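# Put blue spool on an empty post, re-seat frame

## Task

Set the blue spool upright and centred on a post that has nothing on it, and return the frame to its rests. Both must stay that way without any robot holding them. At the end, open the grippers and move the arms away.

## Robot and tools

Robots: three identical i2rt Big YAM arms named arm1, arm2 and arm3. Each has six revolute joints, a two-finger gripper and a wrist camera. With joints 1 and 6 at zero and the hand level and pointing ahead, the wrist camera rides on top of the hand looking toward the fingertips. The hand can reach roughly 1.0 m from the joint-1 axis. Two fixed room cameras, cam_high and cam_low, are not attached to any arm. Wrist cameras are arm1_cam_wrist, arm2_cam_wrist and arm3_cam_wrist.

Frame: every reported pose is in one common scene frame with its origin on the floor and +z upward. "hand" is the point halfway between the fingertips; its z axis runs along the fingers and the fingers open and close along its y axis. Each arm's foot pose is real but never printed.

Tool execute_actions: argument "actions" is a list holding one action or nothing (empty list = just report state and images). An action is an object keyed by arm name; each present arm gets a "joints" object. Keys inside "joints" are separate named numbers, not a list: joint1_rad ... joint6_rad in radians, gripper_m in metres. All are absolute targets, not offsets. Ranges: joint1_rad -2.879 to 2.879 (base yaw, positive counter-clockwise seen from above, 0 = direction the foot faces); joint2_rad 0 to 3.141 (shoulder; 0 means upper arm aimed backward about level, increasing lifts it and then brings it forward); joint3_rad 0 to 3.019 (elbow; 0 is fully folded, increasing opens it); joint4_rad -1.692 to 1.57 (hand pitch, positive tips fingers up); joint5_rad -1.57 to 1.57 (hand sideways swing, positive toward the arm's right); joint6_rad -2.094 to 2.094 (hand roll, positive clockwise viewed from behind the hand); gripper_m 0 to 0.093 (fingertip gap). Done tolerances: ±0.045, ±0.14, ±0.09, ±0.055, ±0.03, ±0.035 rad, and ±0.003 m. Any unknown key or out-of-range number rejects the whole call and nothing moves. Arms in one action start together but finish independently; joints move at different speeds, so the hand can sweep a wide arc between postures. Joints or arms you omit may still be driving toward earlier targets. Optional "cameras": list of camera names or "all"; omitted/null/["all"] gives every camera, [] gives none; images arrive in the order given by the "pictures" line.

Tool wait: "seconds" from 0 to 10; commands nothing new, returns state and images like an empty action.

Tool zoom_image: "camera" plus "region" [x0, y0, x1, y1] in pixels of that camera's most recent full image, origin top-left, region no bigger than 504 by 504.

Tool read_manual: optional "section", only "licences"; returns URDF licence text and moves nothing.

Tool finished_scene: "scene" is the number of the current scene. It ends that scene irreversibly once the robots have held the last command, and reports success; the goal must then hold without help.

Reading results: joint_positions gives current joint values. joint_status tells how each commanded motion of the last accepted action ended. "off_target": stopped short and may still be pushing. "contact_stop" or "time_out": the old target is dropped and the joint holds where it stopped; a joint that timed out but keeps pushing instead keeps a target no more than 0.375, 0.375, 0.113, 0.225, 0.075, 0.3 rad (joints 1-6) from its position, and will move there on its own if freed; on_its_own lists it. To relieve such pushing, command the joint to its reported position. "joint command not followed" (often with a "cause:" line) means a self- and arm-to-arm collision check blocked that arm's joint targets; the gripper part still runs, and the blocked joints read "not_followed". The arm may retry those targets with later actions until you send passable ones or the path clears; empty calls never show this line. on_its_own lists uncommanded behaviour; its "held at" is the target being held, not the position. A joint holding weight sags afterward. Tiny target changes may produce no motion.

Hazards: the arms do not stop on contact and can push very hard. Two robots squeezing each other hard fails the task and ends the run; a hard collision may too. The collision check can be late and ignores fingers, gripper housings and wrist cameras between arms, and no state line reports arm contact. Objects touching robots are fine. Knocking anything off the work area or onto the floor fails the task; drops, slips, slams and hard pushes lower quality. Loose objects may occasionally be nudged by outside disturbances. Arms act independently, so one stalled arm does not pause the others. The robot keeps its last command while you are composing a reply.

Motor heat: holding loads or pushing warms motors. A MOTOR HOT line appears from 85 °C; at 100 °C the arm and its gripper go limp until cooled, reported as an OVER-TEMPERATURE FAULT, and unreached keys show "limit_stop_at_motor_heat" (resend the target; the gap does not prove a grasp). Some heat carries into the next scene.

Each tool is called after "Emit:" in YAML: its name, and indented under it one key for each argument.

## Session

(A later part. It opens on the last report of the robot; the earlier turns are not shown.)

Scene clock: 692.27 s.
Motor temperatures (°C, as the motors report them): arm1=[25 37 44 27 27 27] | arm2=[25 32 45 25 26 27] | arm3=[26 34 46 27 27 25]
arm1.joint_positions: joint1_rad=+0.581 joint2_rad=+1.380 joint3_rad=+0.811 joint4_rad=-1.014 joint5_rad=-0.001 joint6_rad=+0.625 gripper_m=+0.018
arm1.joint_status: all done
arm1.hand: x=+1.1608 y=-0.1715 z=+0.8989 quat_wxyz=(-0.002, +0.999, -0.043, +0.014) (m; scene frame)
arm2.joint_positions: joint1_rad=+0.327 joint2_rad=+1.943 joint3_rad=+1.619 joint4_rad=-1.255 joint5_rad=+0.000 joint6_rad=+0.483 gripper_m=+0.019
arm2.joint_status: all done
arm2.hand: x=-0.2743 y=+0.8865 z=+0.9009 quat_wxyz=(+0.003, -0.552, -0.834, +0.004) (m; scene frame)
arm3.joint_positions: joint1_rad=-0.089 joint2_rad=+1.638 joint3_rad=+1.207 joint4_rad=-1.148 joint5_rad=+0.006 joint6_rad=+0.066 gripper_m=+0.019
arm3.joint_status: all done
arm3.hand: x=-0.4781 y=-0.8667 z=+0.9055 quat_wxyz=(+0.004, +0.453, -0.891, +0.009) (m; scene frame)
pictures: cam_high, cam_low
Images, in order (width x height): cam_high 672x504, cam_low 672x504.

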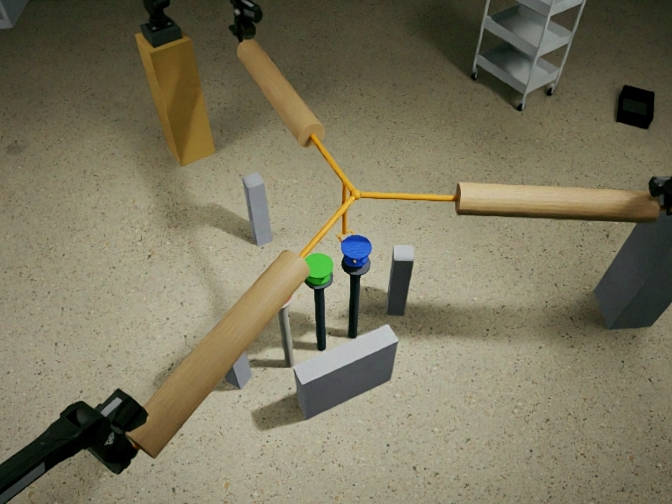

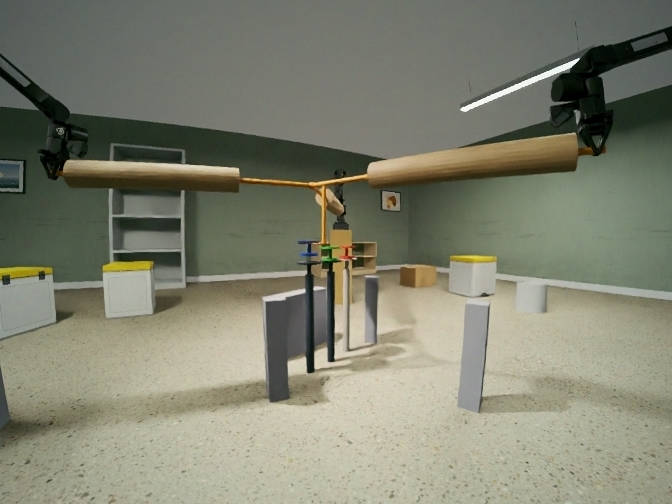

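Emit:
execute_actions:
  actions:
    - {"arm1": {"joints": {"joint2_rad": 1.445, "joint3_rad": 0.735, "joint4_rad": -0.825}}, "arm2": {"joints": {"joint2_rad": 1.950, "joint3_rad": 1.552, "joint4_rad": -1.140}}, "arm3": {"joints": {"joint2_rad": 1.670, "joint3_rad": 1.138, "joint4_rad": -1.001}}}
  cameras: ["cam_high", "cam_low"]

Emit:
zoom_image:
  camera: "cam_low"
  region: [260, 170, 410, 300]

Emit:
zoom_image:
  camera: "cam_high"
  region: [220, 140, 420, 320]

Scene clock: 718.87 s.
Motor temperatures (°C, as the motors report them): arm1=[25 37 43 27 27 27] | arm2=[25 34 45 25 26 27] | arm3=[26 35 42 27 27 25]
arm1.joint_positions: joint1_rad=+0.583 joint2_rad=+1.456 joint3_rad=+0.736 joint4_rad=-0.833 joint5_rad=+0.007 joint6_rad=+0.627 gripper_m=+0.018
arm1.joint_status: all done
arm1.hand: x=+1.1597 y=-0.1719 z=+0.8519 quat_wxyz=(+0.003, +0.999, -0.043, -0.001) (m; scene frame)
arm2.joint_positions: joint1_rad=+0.327 joint2_rad=+1.976 joint3_rad=+1.546 joint4_rad=-1.131 joint5_rad=-0.001 joint6_rad=+0.484 gripper_m=+0.019
arm2.joint_status: all done
arm2.hand: x=-0.2743 y=+0.8863 z=+0.8562 quat_wxyz=(-0.005, -0.552, -0.834, +0.005) (m; scene frame)
arm3.joint_positions: joint1_rad=-0.089 joint2_rad=+1.691 joint3_rad=+1.136 joint4_rad=-1.009 joint5_rad=+0.004 joint6_rad=+0.066 gripper_m=+0.019
arm3.joint_status: all done
arm3.hand: x=-0.4780 y=-0.8661 z=+0.8585 quat_wxyz=(-0.002, +0.454, -0.891, +0.004) (m; scene frame)
pictures: cam_high, cam_low
Images, in order (width x height): cam_high 672x504, cam_low 672x504.

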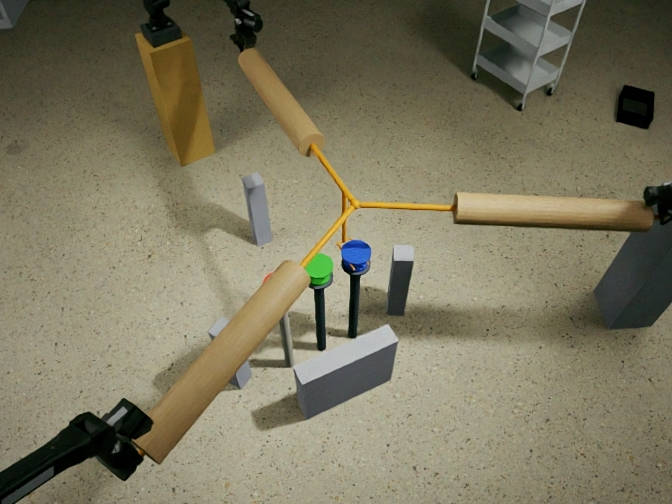

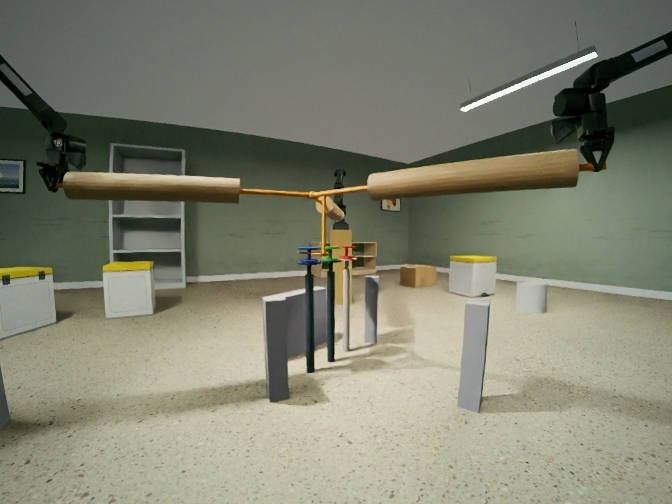

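Region (260, 170, 410, 300) of cam_low's 672x504 image, scaled by 3.360, with more detail than that image has; it fills the top 437 rows of this view, and the rest is white.

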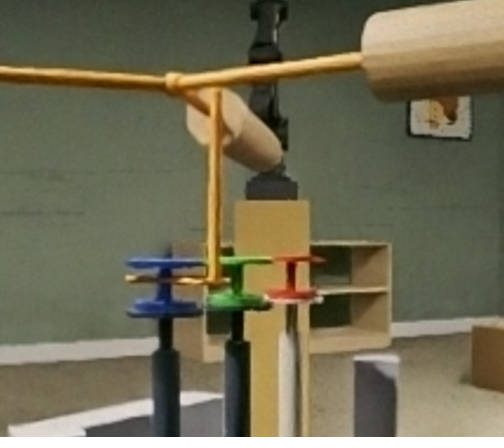

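Region (220, 140, 420, 320) of cam_high's 672x504 image, scaled by 2.520, with more detail than that image has; it fills the top 454 rows of this view, and the rest is white.

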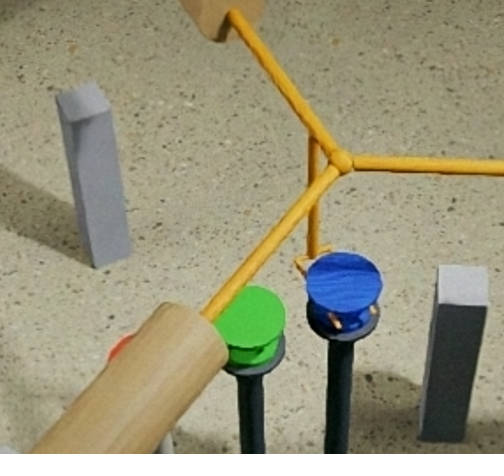

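Emit:
execute_actions:
  actions:
    - {"arm1": {"joints": {"joint1_rad": 0.343, "joint6_rad": 0.386}}, "arm2": {"joints": {"joint1_rad": 0.400, "joint2_rad": 1.800, "joint3_rad": 1.307, "joint4_rad": -1.060, "joint6_rad": 0.553}}, "arm3": {"joints": {"joint1_rad": 0.043, "joint2_rad": 1.783, "joint3_rad": 1.342, "joint4_rad": -1.078, "joint6_rad": 0.200}}}
  cameras: ["cam_high", "cam_low"]

Emit:
zoom_image:
  camera: "cam_low"
  region: [260, 170, 410, 300]

Emit:
zoom_image:
  camera: "cam_high"
  region: [220, 140, 420, 320]

Scene clock: 738.00 s.
Motor temperatures (°C, as the motors report them): arm1=[25 37 42 27 27 27] | arm2=[25 34 42 25 26 27] | arm3=[26 35 41 27 27 25]
arm1.joint_positions: joint1_rad=+0.336 joint2_rad=+1.456 joint3_rad=+0.736 joint4_rad=-0.826 joint5_rad=+0.003 joint6_rad=+0.384 gripper_m=+0.018
arm1.joint_status: all done
arm1.hand: x=+1.1249 y=-0.0967 z=+0.8512 quat_wxyz=(+0.003, +0.999, -0.046, -0.004) (m; scene frame)
arm2.joint_positions: joint1_rad=+0.401 joint2_rad=+1.820 joint3_rad=+1.301 joint4_rad=-1.057 joint5_rad=-0.001 joint6_rad=+0.559 gripper_m=+0.019
arm2.joint_status: all done
arm2.hand: x=-0.3064 y=+0.9616 z=+0.8551 quat_wxyz=(+0.001, -0.553, -0.833, +0.004) (m; scene frame)
arm3.joint_positions: joint1_rad=+0.048 joint2_rad=+1.799 joint3_rad=+1.296 joint4_rad=-1.060 joint5_rad=+0.005 joint6_rad=+0.198 gripper_m=+0.019
arm3.joint_status: all done
arm3.hand: x=-0.5129 y=-0.7914 z=+0.8603 quat_wxyz=(-0.002, +0.456, -0.890, +0.004) (m; scene frame)
pictures: cam_high, cam_low
Images, in order (width x height): cam_high 672x504, cam_low 672x504.

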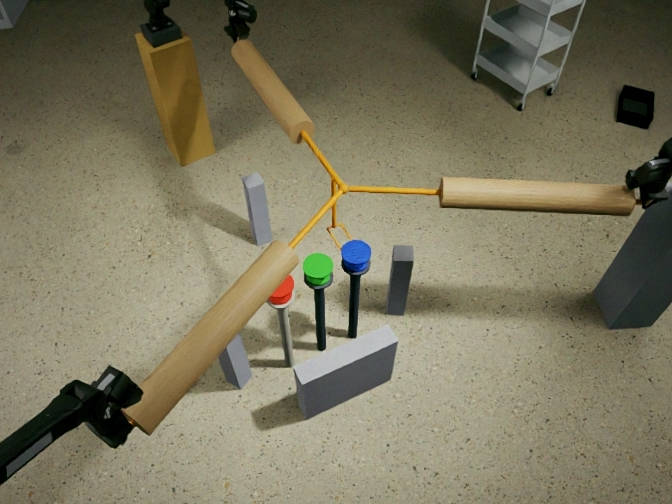

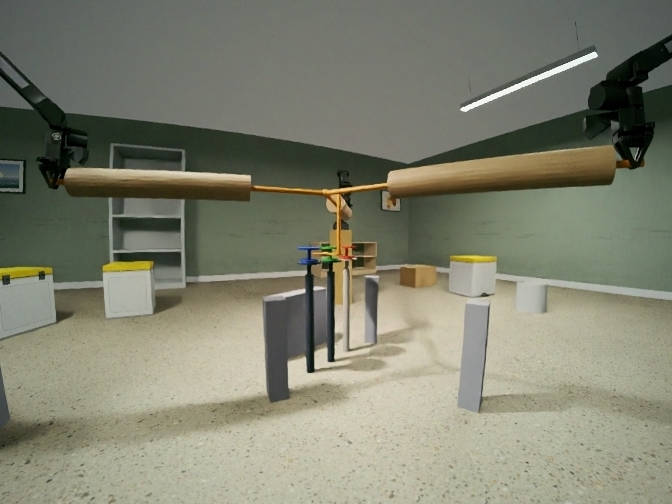

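Region (260, 170, 410, 300) of cam_low's 672x504 image, scaled by 3.360, with more detail than that image has; it fills the top 437 rows of this view, and the rest is white.

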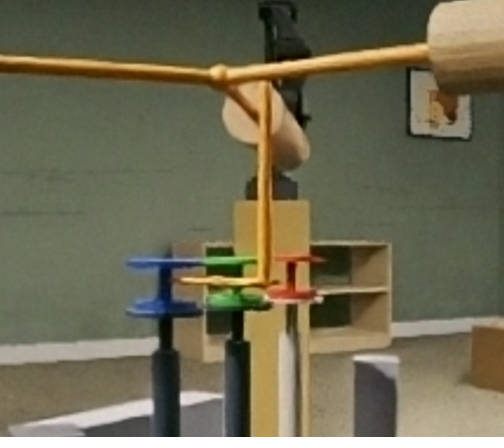

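Region (220, 140, 420, 320) of cam_high's 672x504 image, scaled by 2.520, with more detail than that image has; it fills the top 454 rows of this view, and the rest is white.

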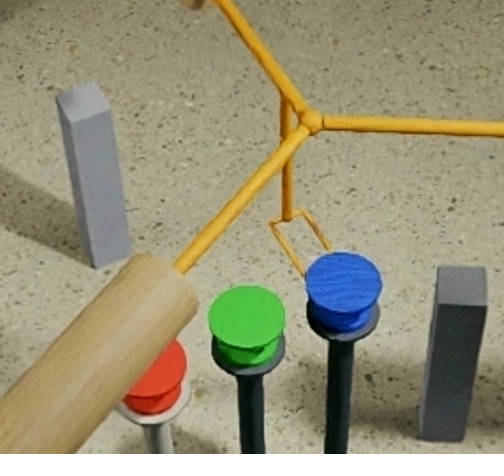

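Emit:
execute_actions:
  actions:
    - {"arm1": {"joints": {"joint1_rad": 0.117, "joint2_rad": 1.490, "joint3_rad": 0.830, "joint4_rad": -0.852, "joint6_rad": 0.159}}, "arm2": {"joints": {"joint1_rad": 0.491, "joint2_rad": 1.646, "joint3_rad": 1.092, "joint4_rad": -0.995, "joint6_rad": 0.643}}, "arm3": {"joints": {"joint1_rad": 0.148, "joint2_rad": 1.919, "joint3_rad": 1.543, "joint4_rad": -1.145, "joint6_rad": 0.309}}}
  cameras: ["cam_high", "cam_low"]

Emit:
zoom_image:
  camera: "cam_high"
  region: [220, 140, 420, 320]

Scene clock: 761.17 s.
Motor temperatures (°C, as the motors report them): arm1=[25 37 42 27 27 27] | arm2=[25 33 41 25 26 27] | arm3=[26 35 45 27 27 25]
arm1.joint_positions: joint1_rad=+0.111 joint2_rad=+1.495 joint3_rad=+0.793 joint4_rad=-0.834 joint5_rad=+0.004 joint6_rad=+0.159 gripper_m=+0.018
arm1.joint_status: all done
arm1.hand: x=+1.0896 y=-0.0231 z=+0.8543 quat_wxyz=(+0.000, +0.999, -0.046, -0.009) (m; scene frame)
arm2.joint_positions: joint1_rad=+0.492 joint2_rad=+1.663 joint3_rad=+1.082 joint4_rad=-0.988 joint5_rad=-0.002 joint6_rad=+0.649 gripper_m=+0.019
arm2.joint_status: all done
arm2.hand: x=-0.3398 y=+1.0347 z=+0.8549 quat_wxyz=(-0.001, -0.552, -0.834, +0.004) (m; scene frame)
arm3.joint_positions: joint1_rad=+0.156 joint2_rad=+1.936 joint3_rad=+1.490 joint4_rad=-1.126 joint5_rad=+0.004 joint6_rad=+0.307 gripper_m=+0.019
arm3.joint_status: all done
arm3.hand: x=-0.5472 y=-0.7192 z=+0.8554 quat_wxyz=(+0.002, +0.455, -0.890, +0.006) (m; scene frame)
pictures: cam_high, cam_low
Images, in order (width x height): cam_high 672x504, cam_low 672x504.

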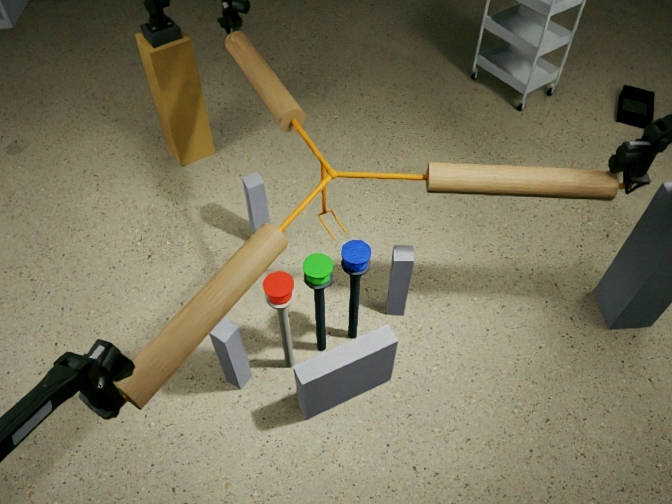

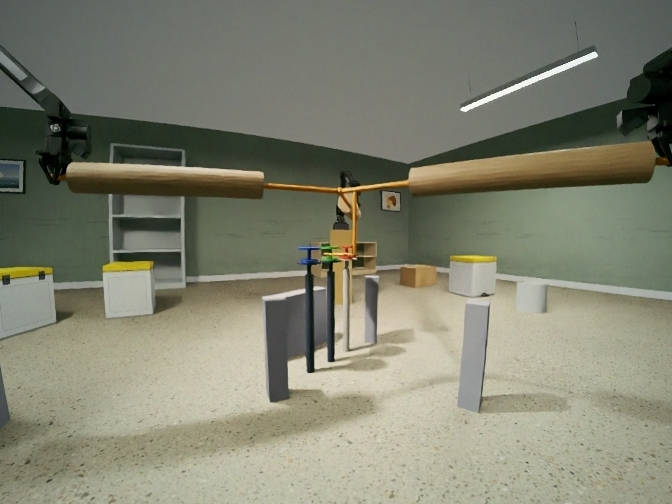

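Region (220, 140, 420, 320) of cam_high's 672x504 image, scaled by 2.520, with more detail than that image has; it fills the top 454 rows of this view, and the rest is white.

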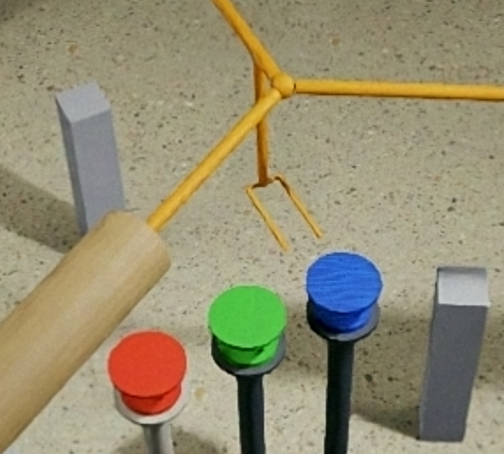

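Emit:
execute_actions:
  actions:
    - {"arm1": {"joints": {"joint1_rad": 0.045, "joint2_rad": 1.851, "joint3_rad": 1.337, "joint4_rad": -1.011, "joint6_rad": 0.085}}, "arm2": {"joints": {"joint1_rad": 0.294, "joint2_rad": 1.286, "joint3_rad": 0.686, "joint4_rad": -0.955, "joint6_rad": 0.443}}, "arm3": {"joints": {"joint1_rad": 0.445, "joint2_rad": 1.910, "joint3_rad": 1.480, "joint4_rad": -1.112, "joint6_rad": 0.605}}}
  cameras: ["cam_high", "cam_low"]

Scene clock: 783.37 s.
Motor temperatures (°C, as the motors report them): arm1=[25 37 45 27 27 27] | arm2=[25 32 41 25 26 27] | arm3=[26 37 47 27 27 25]
arm1.joint_positions: joint1_rad=+0.045 joint2_rad=+1.862 joint3_rad=+1.288 joint4_rad=-0.983 joint5_rad=+0.003 joint6_rad=+0.083 gripper_m=+0.018
arm1.joint_status: all done
arm1.hand: x=+0.9300 y=+0.0001 z=+0.8514 quat_wxyz=(+0.000, +0.999, -0.041, +0.001) (m; scene frame)
arm2.joint_positions: joint1_rad=+0.286 joint2_rad=+1.301 joint3_rad=+0.681 joint4_rad=-0.946 joint5_rad=+0.002 joint6_rad=+0.445 gripper_m=+0.019
arm2.joint_status: all done
arm2.hand: x=-0.5027 y=+1.0570 z=+0.8552 quat_wxyz=(-0.003, -0.553, -0.833, +0.006) (m; scene frame)
arm3.joint_positions: joint1_rad=+0.445 joint2_rad=+1.935 joint3_rad=+1.456 joint4_rad=-1.093 joint5_rad=+0.007 joint6_rad=+0.600 gripper_m=+0.019
arm3.joint_status: all done
arm3.hand: x=-0.7073 y=-0.6970 z=+0.8439 quat_wxyz=(+0.000, +0.454, -0.891, +0.006) (m; scene frame)
pictures: cam_high, cam_low
Images, in order (width x height): cam_high 672x504, cam_low 672x504.

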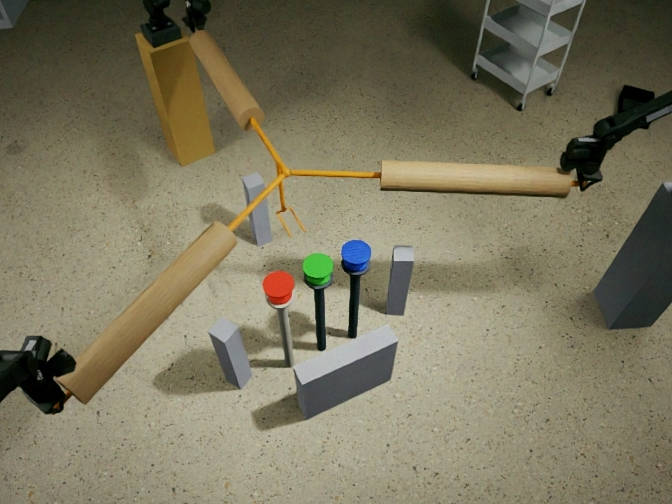

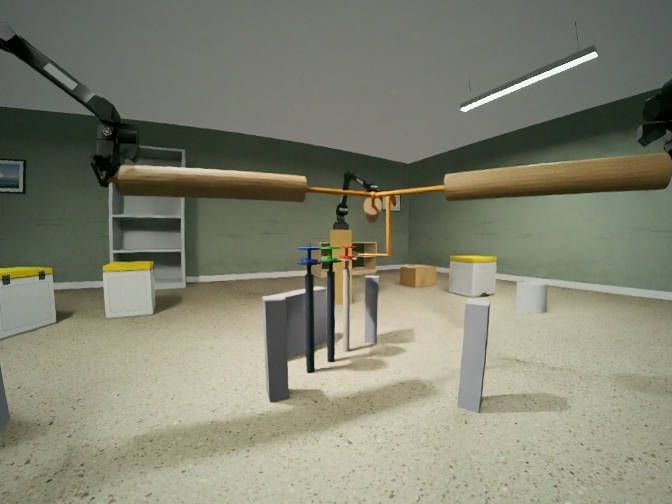

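Emit:
execute_actions:
  actions:
    - {"arm1": {"joints": {"joint2_rad": 2.098, "joint3_rad": 1.238, "joint4_rad": -0.675}}, "arm2": {"joints": {"joint1_rad": 0.302, "joint2_rad": 1.660, "joint3_rad": 0.556, "joint4_rad": -0.443}}, "arm3": {"joints": {"joint1_rad": 0.450, "joint2_rad": 2.104, "joint3_rad": 1.412, "joint4_rad": -0.845}}}
  cameras: ["cam_high"]

Scene clock: 795.50 s.
Motor temperatures (°C, as the motors report them): arm1=[25 38 47 27 27 27] | arm2=[25 31 40 25 26 27] | arm3=[26 37 45 27 27 25]
arm1.joint_positions: joint1_rad=+0.036 joint2_rad=+2.135 joint3_rad=+1.247 joint4_rad=-0.674 joint5_rad=+0.005 joint6_rad=+0.077 gripper_m=+0.018
arm1.joint_status: all done
arm1.hand: x=+0.9273 y=+0.0050 z=+0.7026 quat_wxyz=(-0.002, +0.999, -0.042, +0.004) (m; scene frame)
arm2.joint_positions: joint1_rad=+0.296 joint2_rad=+1.670 joint3_rad=+0.555 joint4_rad=-0.455 joint5_rad=-0.001 joint6_rad=+0.448 gripper_m=+0.019
arm2.joint_status: all done
arm2.hand: x=-0.5030 y=+1.0604 z=+0.7213 quat_wxyz=(-0.001, -0.551, -0.835, +0.004) (m; scene frame)
arm3.joint_positions: joint1_rad=+0.444 joint2_rad=+2.143 joint3_rad=+1.409 joint4_rad=-0.844 joint5_rad=+0.000 joint6_rad=+0.599 gripper_m=+0.019
arm3.joint_status: all done
arm3.hand: x=-0.7077 y=-0.6911 z=+0.7163 quat_wxyz=(+0.004, +0.454, -0.891, +0.007) (m; scene frame)
pictures: cam_high
Images, in order (width x height): cam_high 672x504.

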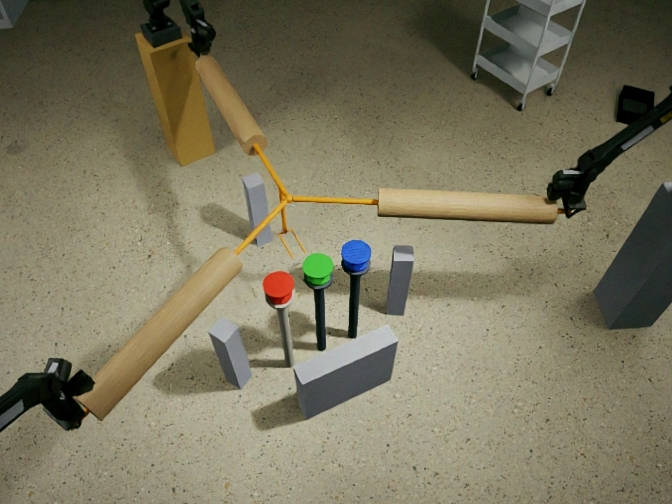

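Emit:
execute_actions:
  actions:
    - {"arm1": {"joints": {"joint2_rad": 2.428, "joint3_rad": 1.350, "joint4_rad": -0.414}}, "arm2": {"joints": {"joint2_rad": 2.240, "joint3_rad": 0.645, "joint4_rad": 0.050}}, "arm3": {"joints": {"joint2_rad": 2.395, "joint3_rad": 1.475, "joint4_rad": -0.584}}}
  cameras: ["cam_high", "cam_low"]

Scene clock: 804.47 s.
Motor temperatures (°C, as the motors report them): arm1=[25 40 44 27 27 27] | arm2=[25 31 39 25 26 27] | arm3=[26 38 43 27 27 25]
arm1.joint_positions: joint1_rad=+0.049 joint2_rad=+2.463 joint3_rad=+1.329 joint4_rad=-0.417 joint5_rad=+0.001 joint6_rad=+0.088 gripper_m=+0.018
arm1.joint_status: all done
arm1.hand: x=+0.9293 y=-0.0028 z=+0.5542 quat_wxyz=(+0.001, +0.999, -0.041, -0.001) (m; scene frame)
arm2.joint_positions: joint1_rad=+0.300 joint2_rad=+2.247 joint3_rad=+0.646 joint4_rad=+0.039 joint5_rad=+0.001 joint6_rad=+0.455 gripper_m=+0.019
arm2.joint_status: all done
arm2.hand: x=-0.4980 y=+1.0553 z=+0.5652 quat_wxyz=(-0.005, -0.552, -0.834, +0.006) (m; scene frame)
arm3.joint_positions: joint1_rad=+0.439 joint2_rad=+2.431 joint3_rad=+1.441 joint4_rad=-0.580 joint5_rad=+0.000 joint6_rad=+0.592 gripper_m=+0.019
arm3.joint_status: all done
arm3.hand: x=-0.7049 y=-0.6957 z=+0.5667 quat_wxyz=(+0.002, +0.454, -0.891, +0.004) (m; scene frame)
pictures: cam_high, cam_low
Images, in order (width x height): cam_high 672x504, cam_low 672x504.

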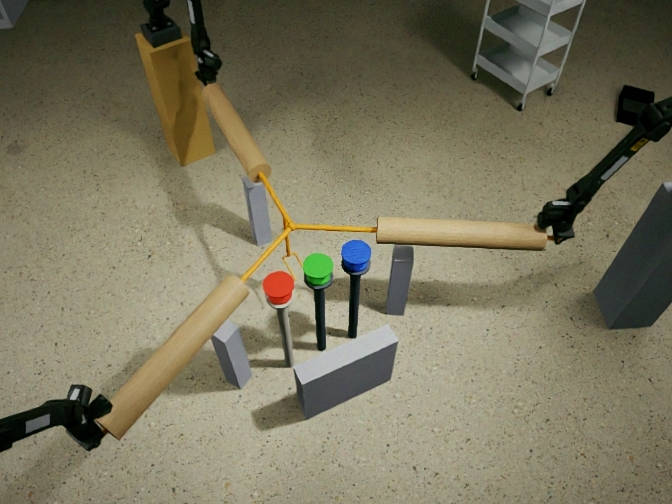

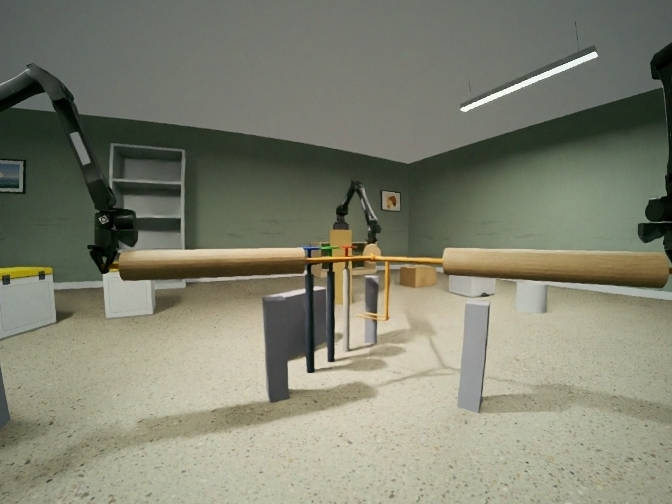

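Emit:
execute_actions:
  actions:
    - {"arm1": {"joints": {"joint1_rad": 0.040, "joint2_rad": 2.645, "joint3_rad": 1.488, "joint4_rad": -0.331}}, "arm2": {"joints": {"joint1_rad": 0.304, "joint2_rad": 2.553, "joint3_rad": 0.783, "joint4_rad": 0.226}}, "arm3": {"joints": {"joint1_rad": 0.452, "joint2_rad": 2.604, "joint3_rad": 1.593, "joint4_rad": -0.479}}}
  cameras: ["cam_high", "cam_low"]

Scene clock: 815.97 s.
Motor temperatures (°C, as the motors report them): arm1=[25 41 43 27 27 27] | arm2=[25 31 37 25 26 27] | arm3=[26 39 42 27 27 25]
arm1.joint_positions: joint1_rad=+0.048 joint2_rad=+2.674 joint3_rad=+1.463 joint4_rad=-0.338 joint5_rad=-0.002 joint6_rad=+0.088 gripper_m=+0.018
arm1.joint_status: all done
arm1.hand: x=+0.9260 y=-0.0032 z=+0.4680 quat_wxyz=(+0.002, +0.999, -0.042, -0.002) (m; scene frame)
arm2.joint_positions: joint1_rad=+0.305 joint2_rad=+2.561 joint3_rad=+0.787 joint4_rad=+0.213 joint5_rad=+0.002 joint6_rad=+0.460 gripper_m=+0.019
arm2.joint_status: all done
arm2.hand: x=-0.4984 y=+1.0562 z=+0.4709 quat_wxyz=(-0.005, -0.552, -0.834, +0.006) (m; scene frame)
arm3.joint_positions: joint1_rad=+0.444 joint2_rad=+2.639 joint3_rad=+1.555 joint4_rad=-0.485 joint5_rad=+0.003 joint6_rad=+0.601 gripper_m=+0.019
arm3.joint_status: all done
arm3.hand: x=-0.7076 y=-0.6939 z=+0.4755 quat_wxyz=(+0.001, +0.453, -0.892, +0.004) (m; scene frame)
pictures: cam_high, cam_low
Images, in order (width x height): cam_high 672x504, cam_low 672x504.

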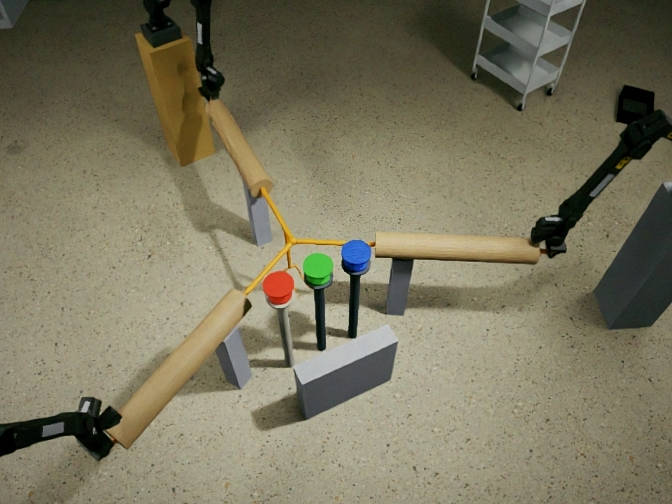

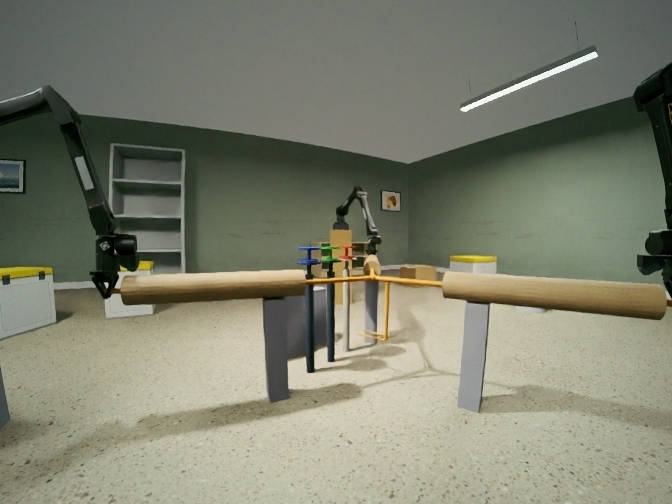

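The frame is right above its rests. Releasing and moving clear.

Emit:
execute_actions:
  actions:
    - {"arm1": {"joints": {"gripper_m": 0.09}}, "arm2": {"joints": {"gripper_m": 0.09}}, "arm3": {"joints": {"gripper_m": 0.09}}}
  cameras: []

Emit:
execute_actions:
  actions:
    - {"arm1": {"joints": {"joint2_rad": 2.10, "joint3_rad": 1.20, "joint4_rad": -0.68}}, "arm2": {"joints": {"joint2_rad": 1.66, "joint3_rad": 0.52, "joint4_rad": -0.44}}, "arm3": {"joints": {"joint2_rad": 2.10, "joint3_rad": 1.36, "joint4_rad": -0.84}}}
  cameras: ["cam_high", "cam_low"]

Scene clock: 822.07 s.
Motor temperatures (°C, as the motors report them): arm1=[25 42 42 27 27 27] | arm2=[25 32 37 25 26 27] | arm3=[26 39 42 27 27 25]
arm1.joint_positions: joint1_rad=+0.048 joint2_rad=+2.668 joint3_rad=+1.463 joint4_rad=-0.338 joint5_rad=-0.002 joint6_rad=+0.088 gripper_m=+0.090
arm1.joint_status: all done
arm1.hand: x=+0.9225 y=-0.0030 z=+0.4712 quat_wxyz=(+0.002, +0.999, -0.042, -0.006) (m; scene frame)
arm2.joint_positions: joint1_rad=+0.305 joint2_rad=+2.561 joint3_rad=+0.787 joint4_rad=+0.215 joint5_rad=+0.002 joint6_rad=+0.452 gripper_m=+0.090
arm2.joint_status: all done
arm2.hand: x=-0.4979 y=+1.0557 z=+0.4710 quat_wxyz=(-0.007, -0.549, -0.836, +0.006) (m; scene frame)
arm3.joint_positions: joint1_rad=+0.444 joint2_rad=+2.603 joint3_rad=+1.570 joint4_rad=-0.485 joint5_rad=+0.002 joint6_rad=+0.601 gripper_m=+0.090
arm3.joint_status: all done
arm3.hand: x=-0.7070 y=-0.6684 z=+0.4986 quat_wxyz=(-0.011, +0.453, -0.891, -0.019) (m; scene frame)
pictures: none
No camera images: the call's "cameras" was empty. Leave "cameras" out to get every camera's image.

Scene clock: 823.57 s.
Motor temperatures (°C, as the motors report them): arm1=[25 42 42 27 27 27] | arm2=[25 31 37 25 26 27] | arm3=[26 39 41 27 27 25]
arm1.joint_positions: joint1_rad=+0.048 joint2_rad=+2.078 joint3_rad=+1.201 joint4_rad=-0.666 joint5_rad=-0.002 joint6_rad=+0.088 gripper_m=+0.090
arm1.joint_status: all done
arm1.hand: x=+0.9358 y=-0.0024 z=+0.7200 quat_wxyz=(+0.002, +0.999, -0.042, -0.005) (m; scene frame)
arm2.joint_positions: joint1_rad=+0.305 joint2_rad=+1.661 joint3_rad=+0.520 joint4_rad=-0.431 joint5_rad=+0.002 joint6_rad=+0.452 gripper_m=+0.090
arm2.joint_status: all done
arm2.hand: x=-0.5114 y=+1.0704 z=+0.7178 quat_wxyz=(+0.000, -0.548, -0.836, +0.006) (m; scene frame)
arm3.joint_positions: joint1_rad=+0.444 joint2_rad=+2.086 joint3_rad=+1.360 joint4_rad=-0.830 joint5_rad=+0.002 joint6_rad=+0.601 gripper_m=+0.090
arm3.joint_status: all done
arm3.hand: x=-0.7078 y=-0.6996 z=+0.7334 quat_wxyz=(-0.002, +0.453, -0.892, -0.003) (m; scene frame)
pictures: cam_high, cam_low
Images, in order (width x height): cam_high 672x504, cam_low 672x504.

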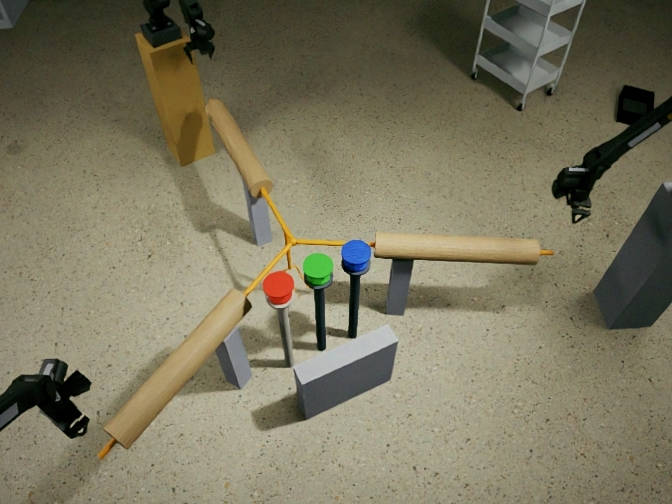

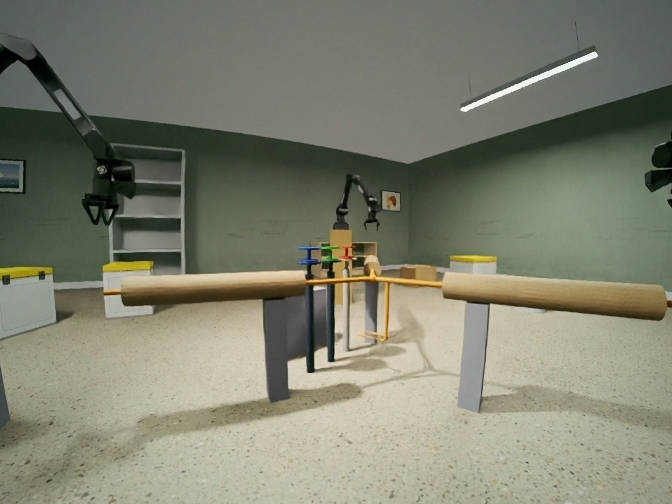

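The frame rests on its three supports, the blue spool stands on the formerly empty post, and the arms are clear.

Emit:
finished_scene:
  scene: 1

The scene is finished: the task was done.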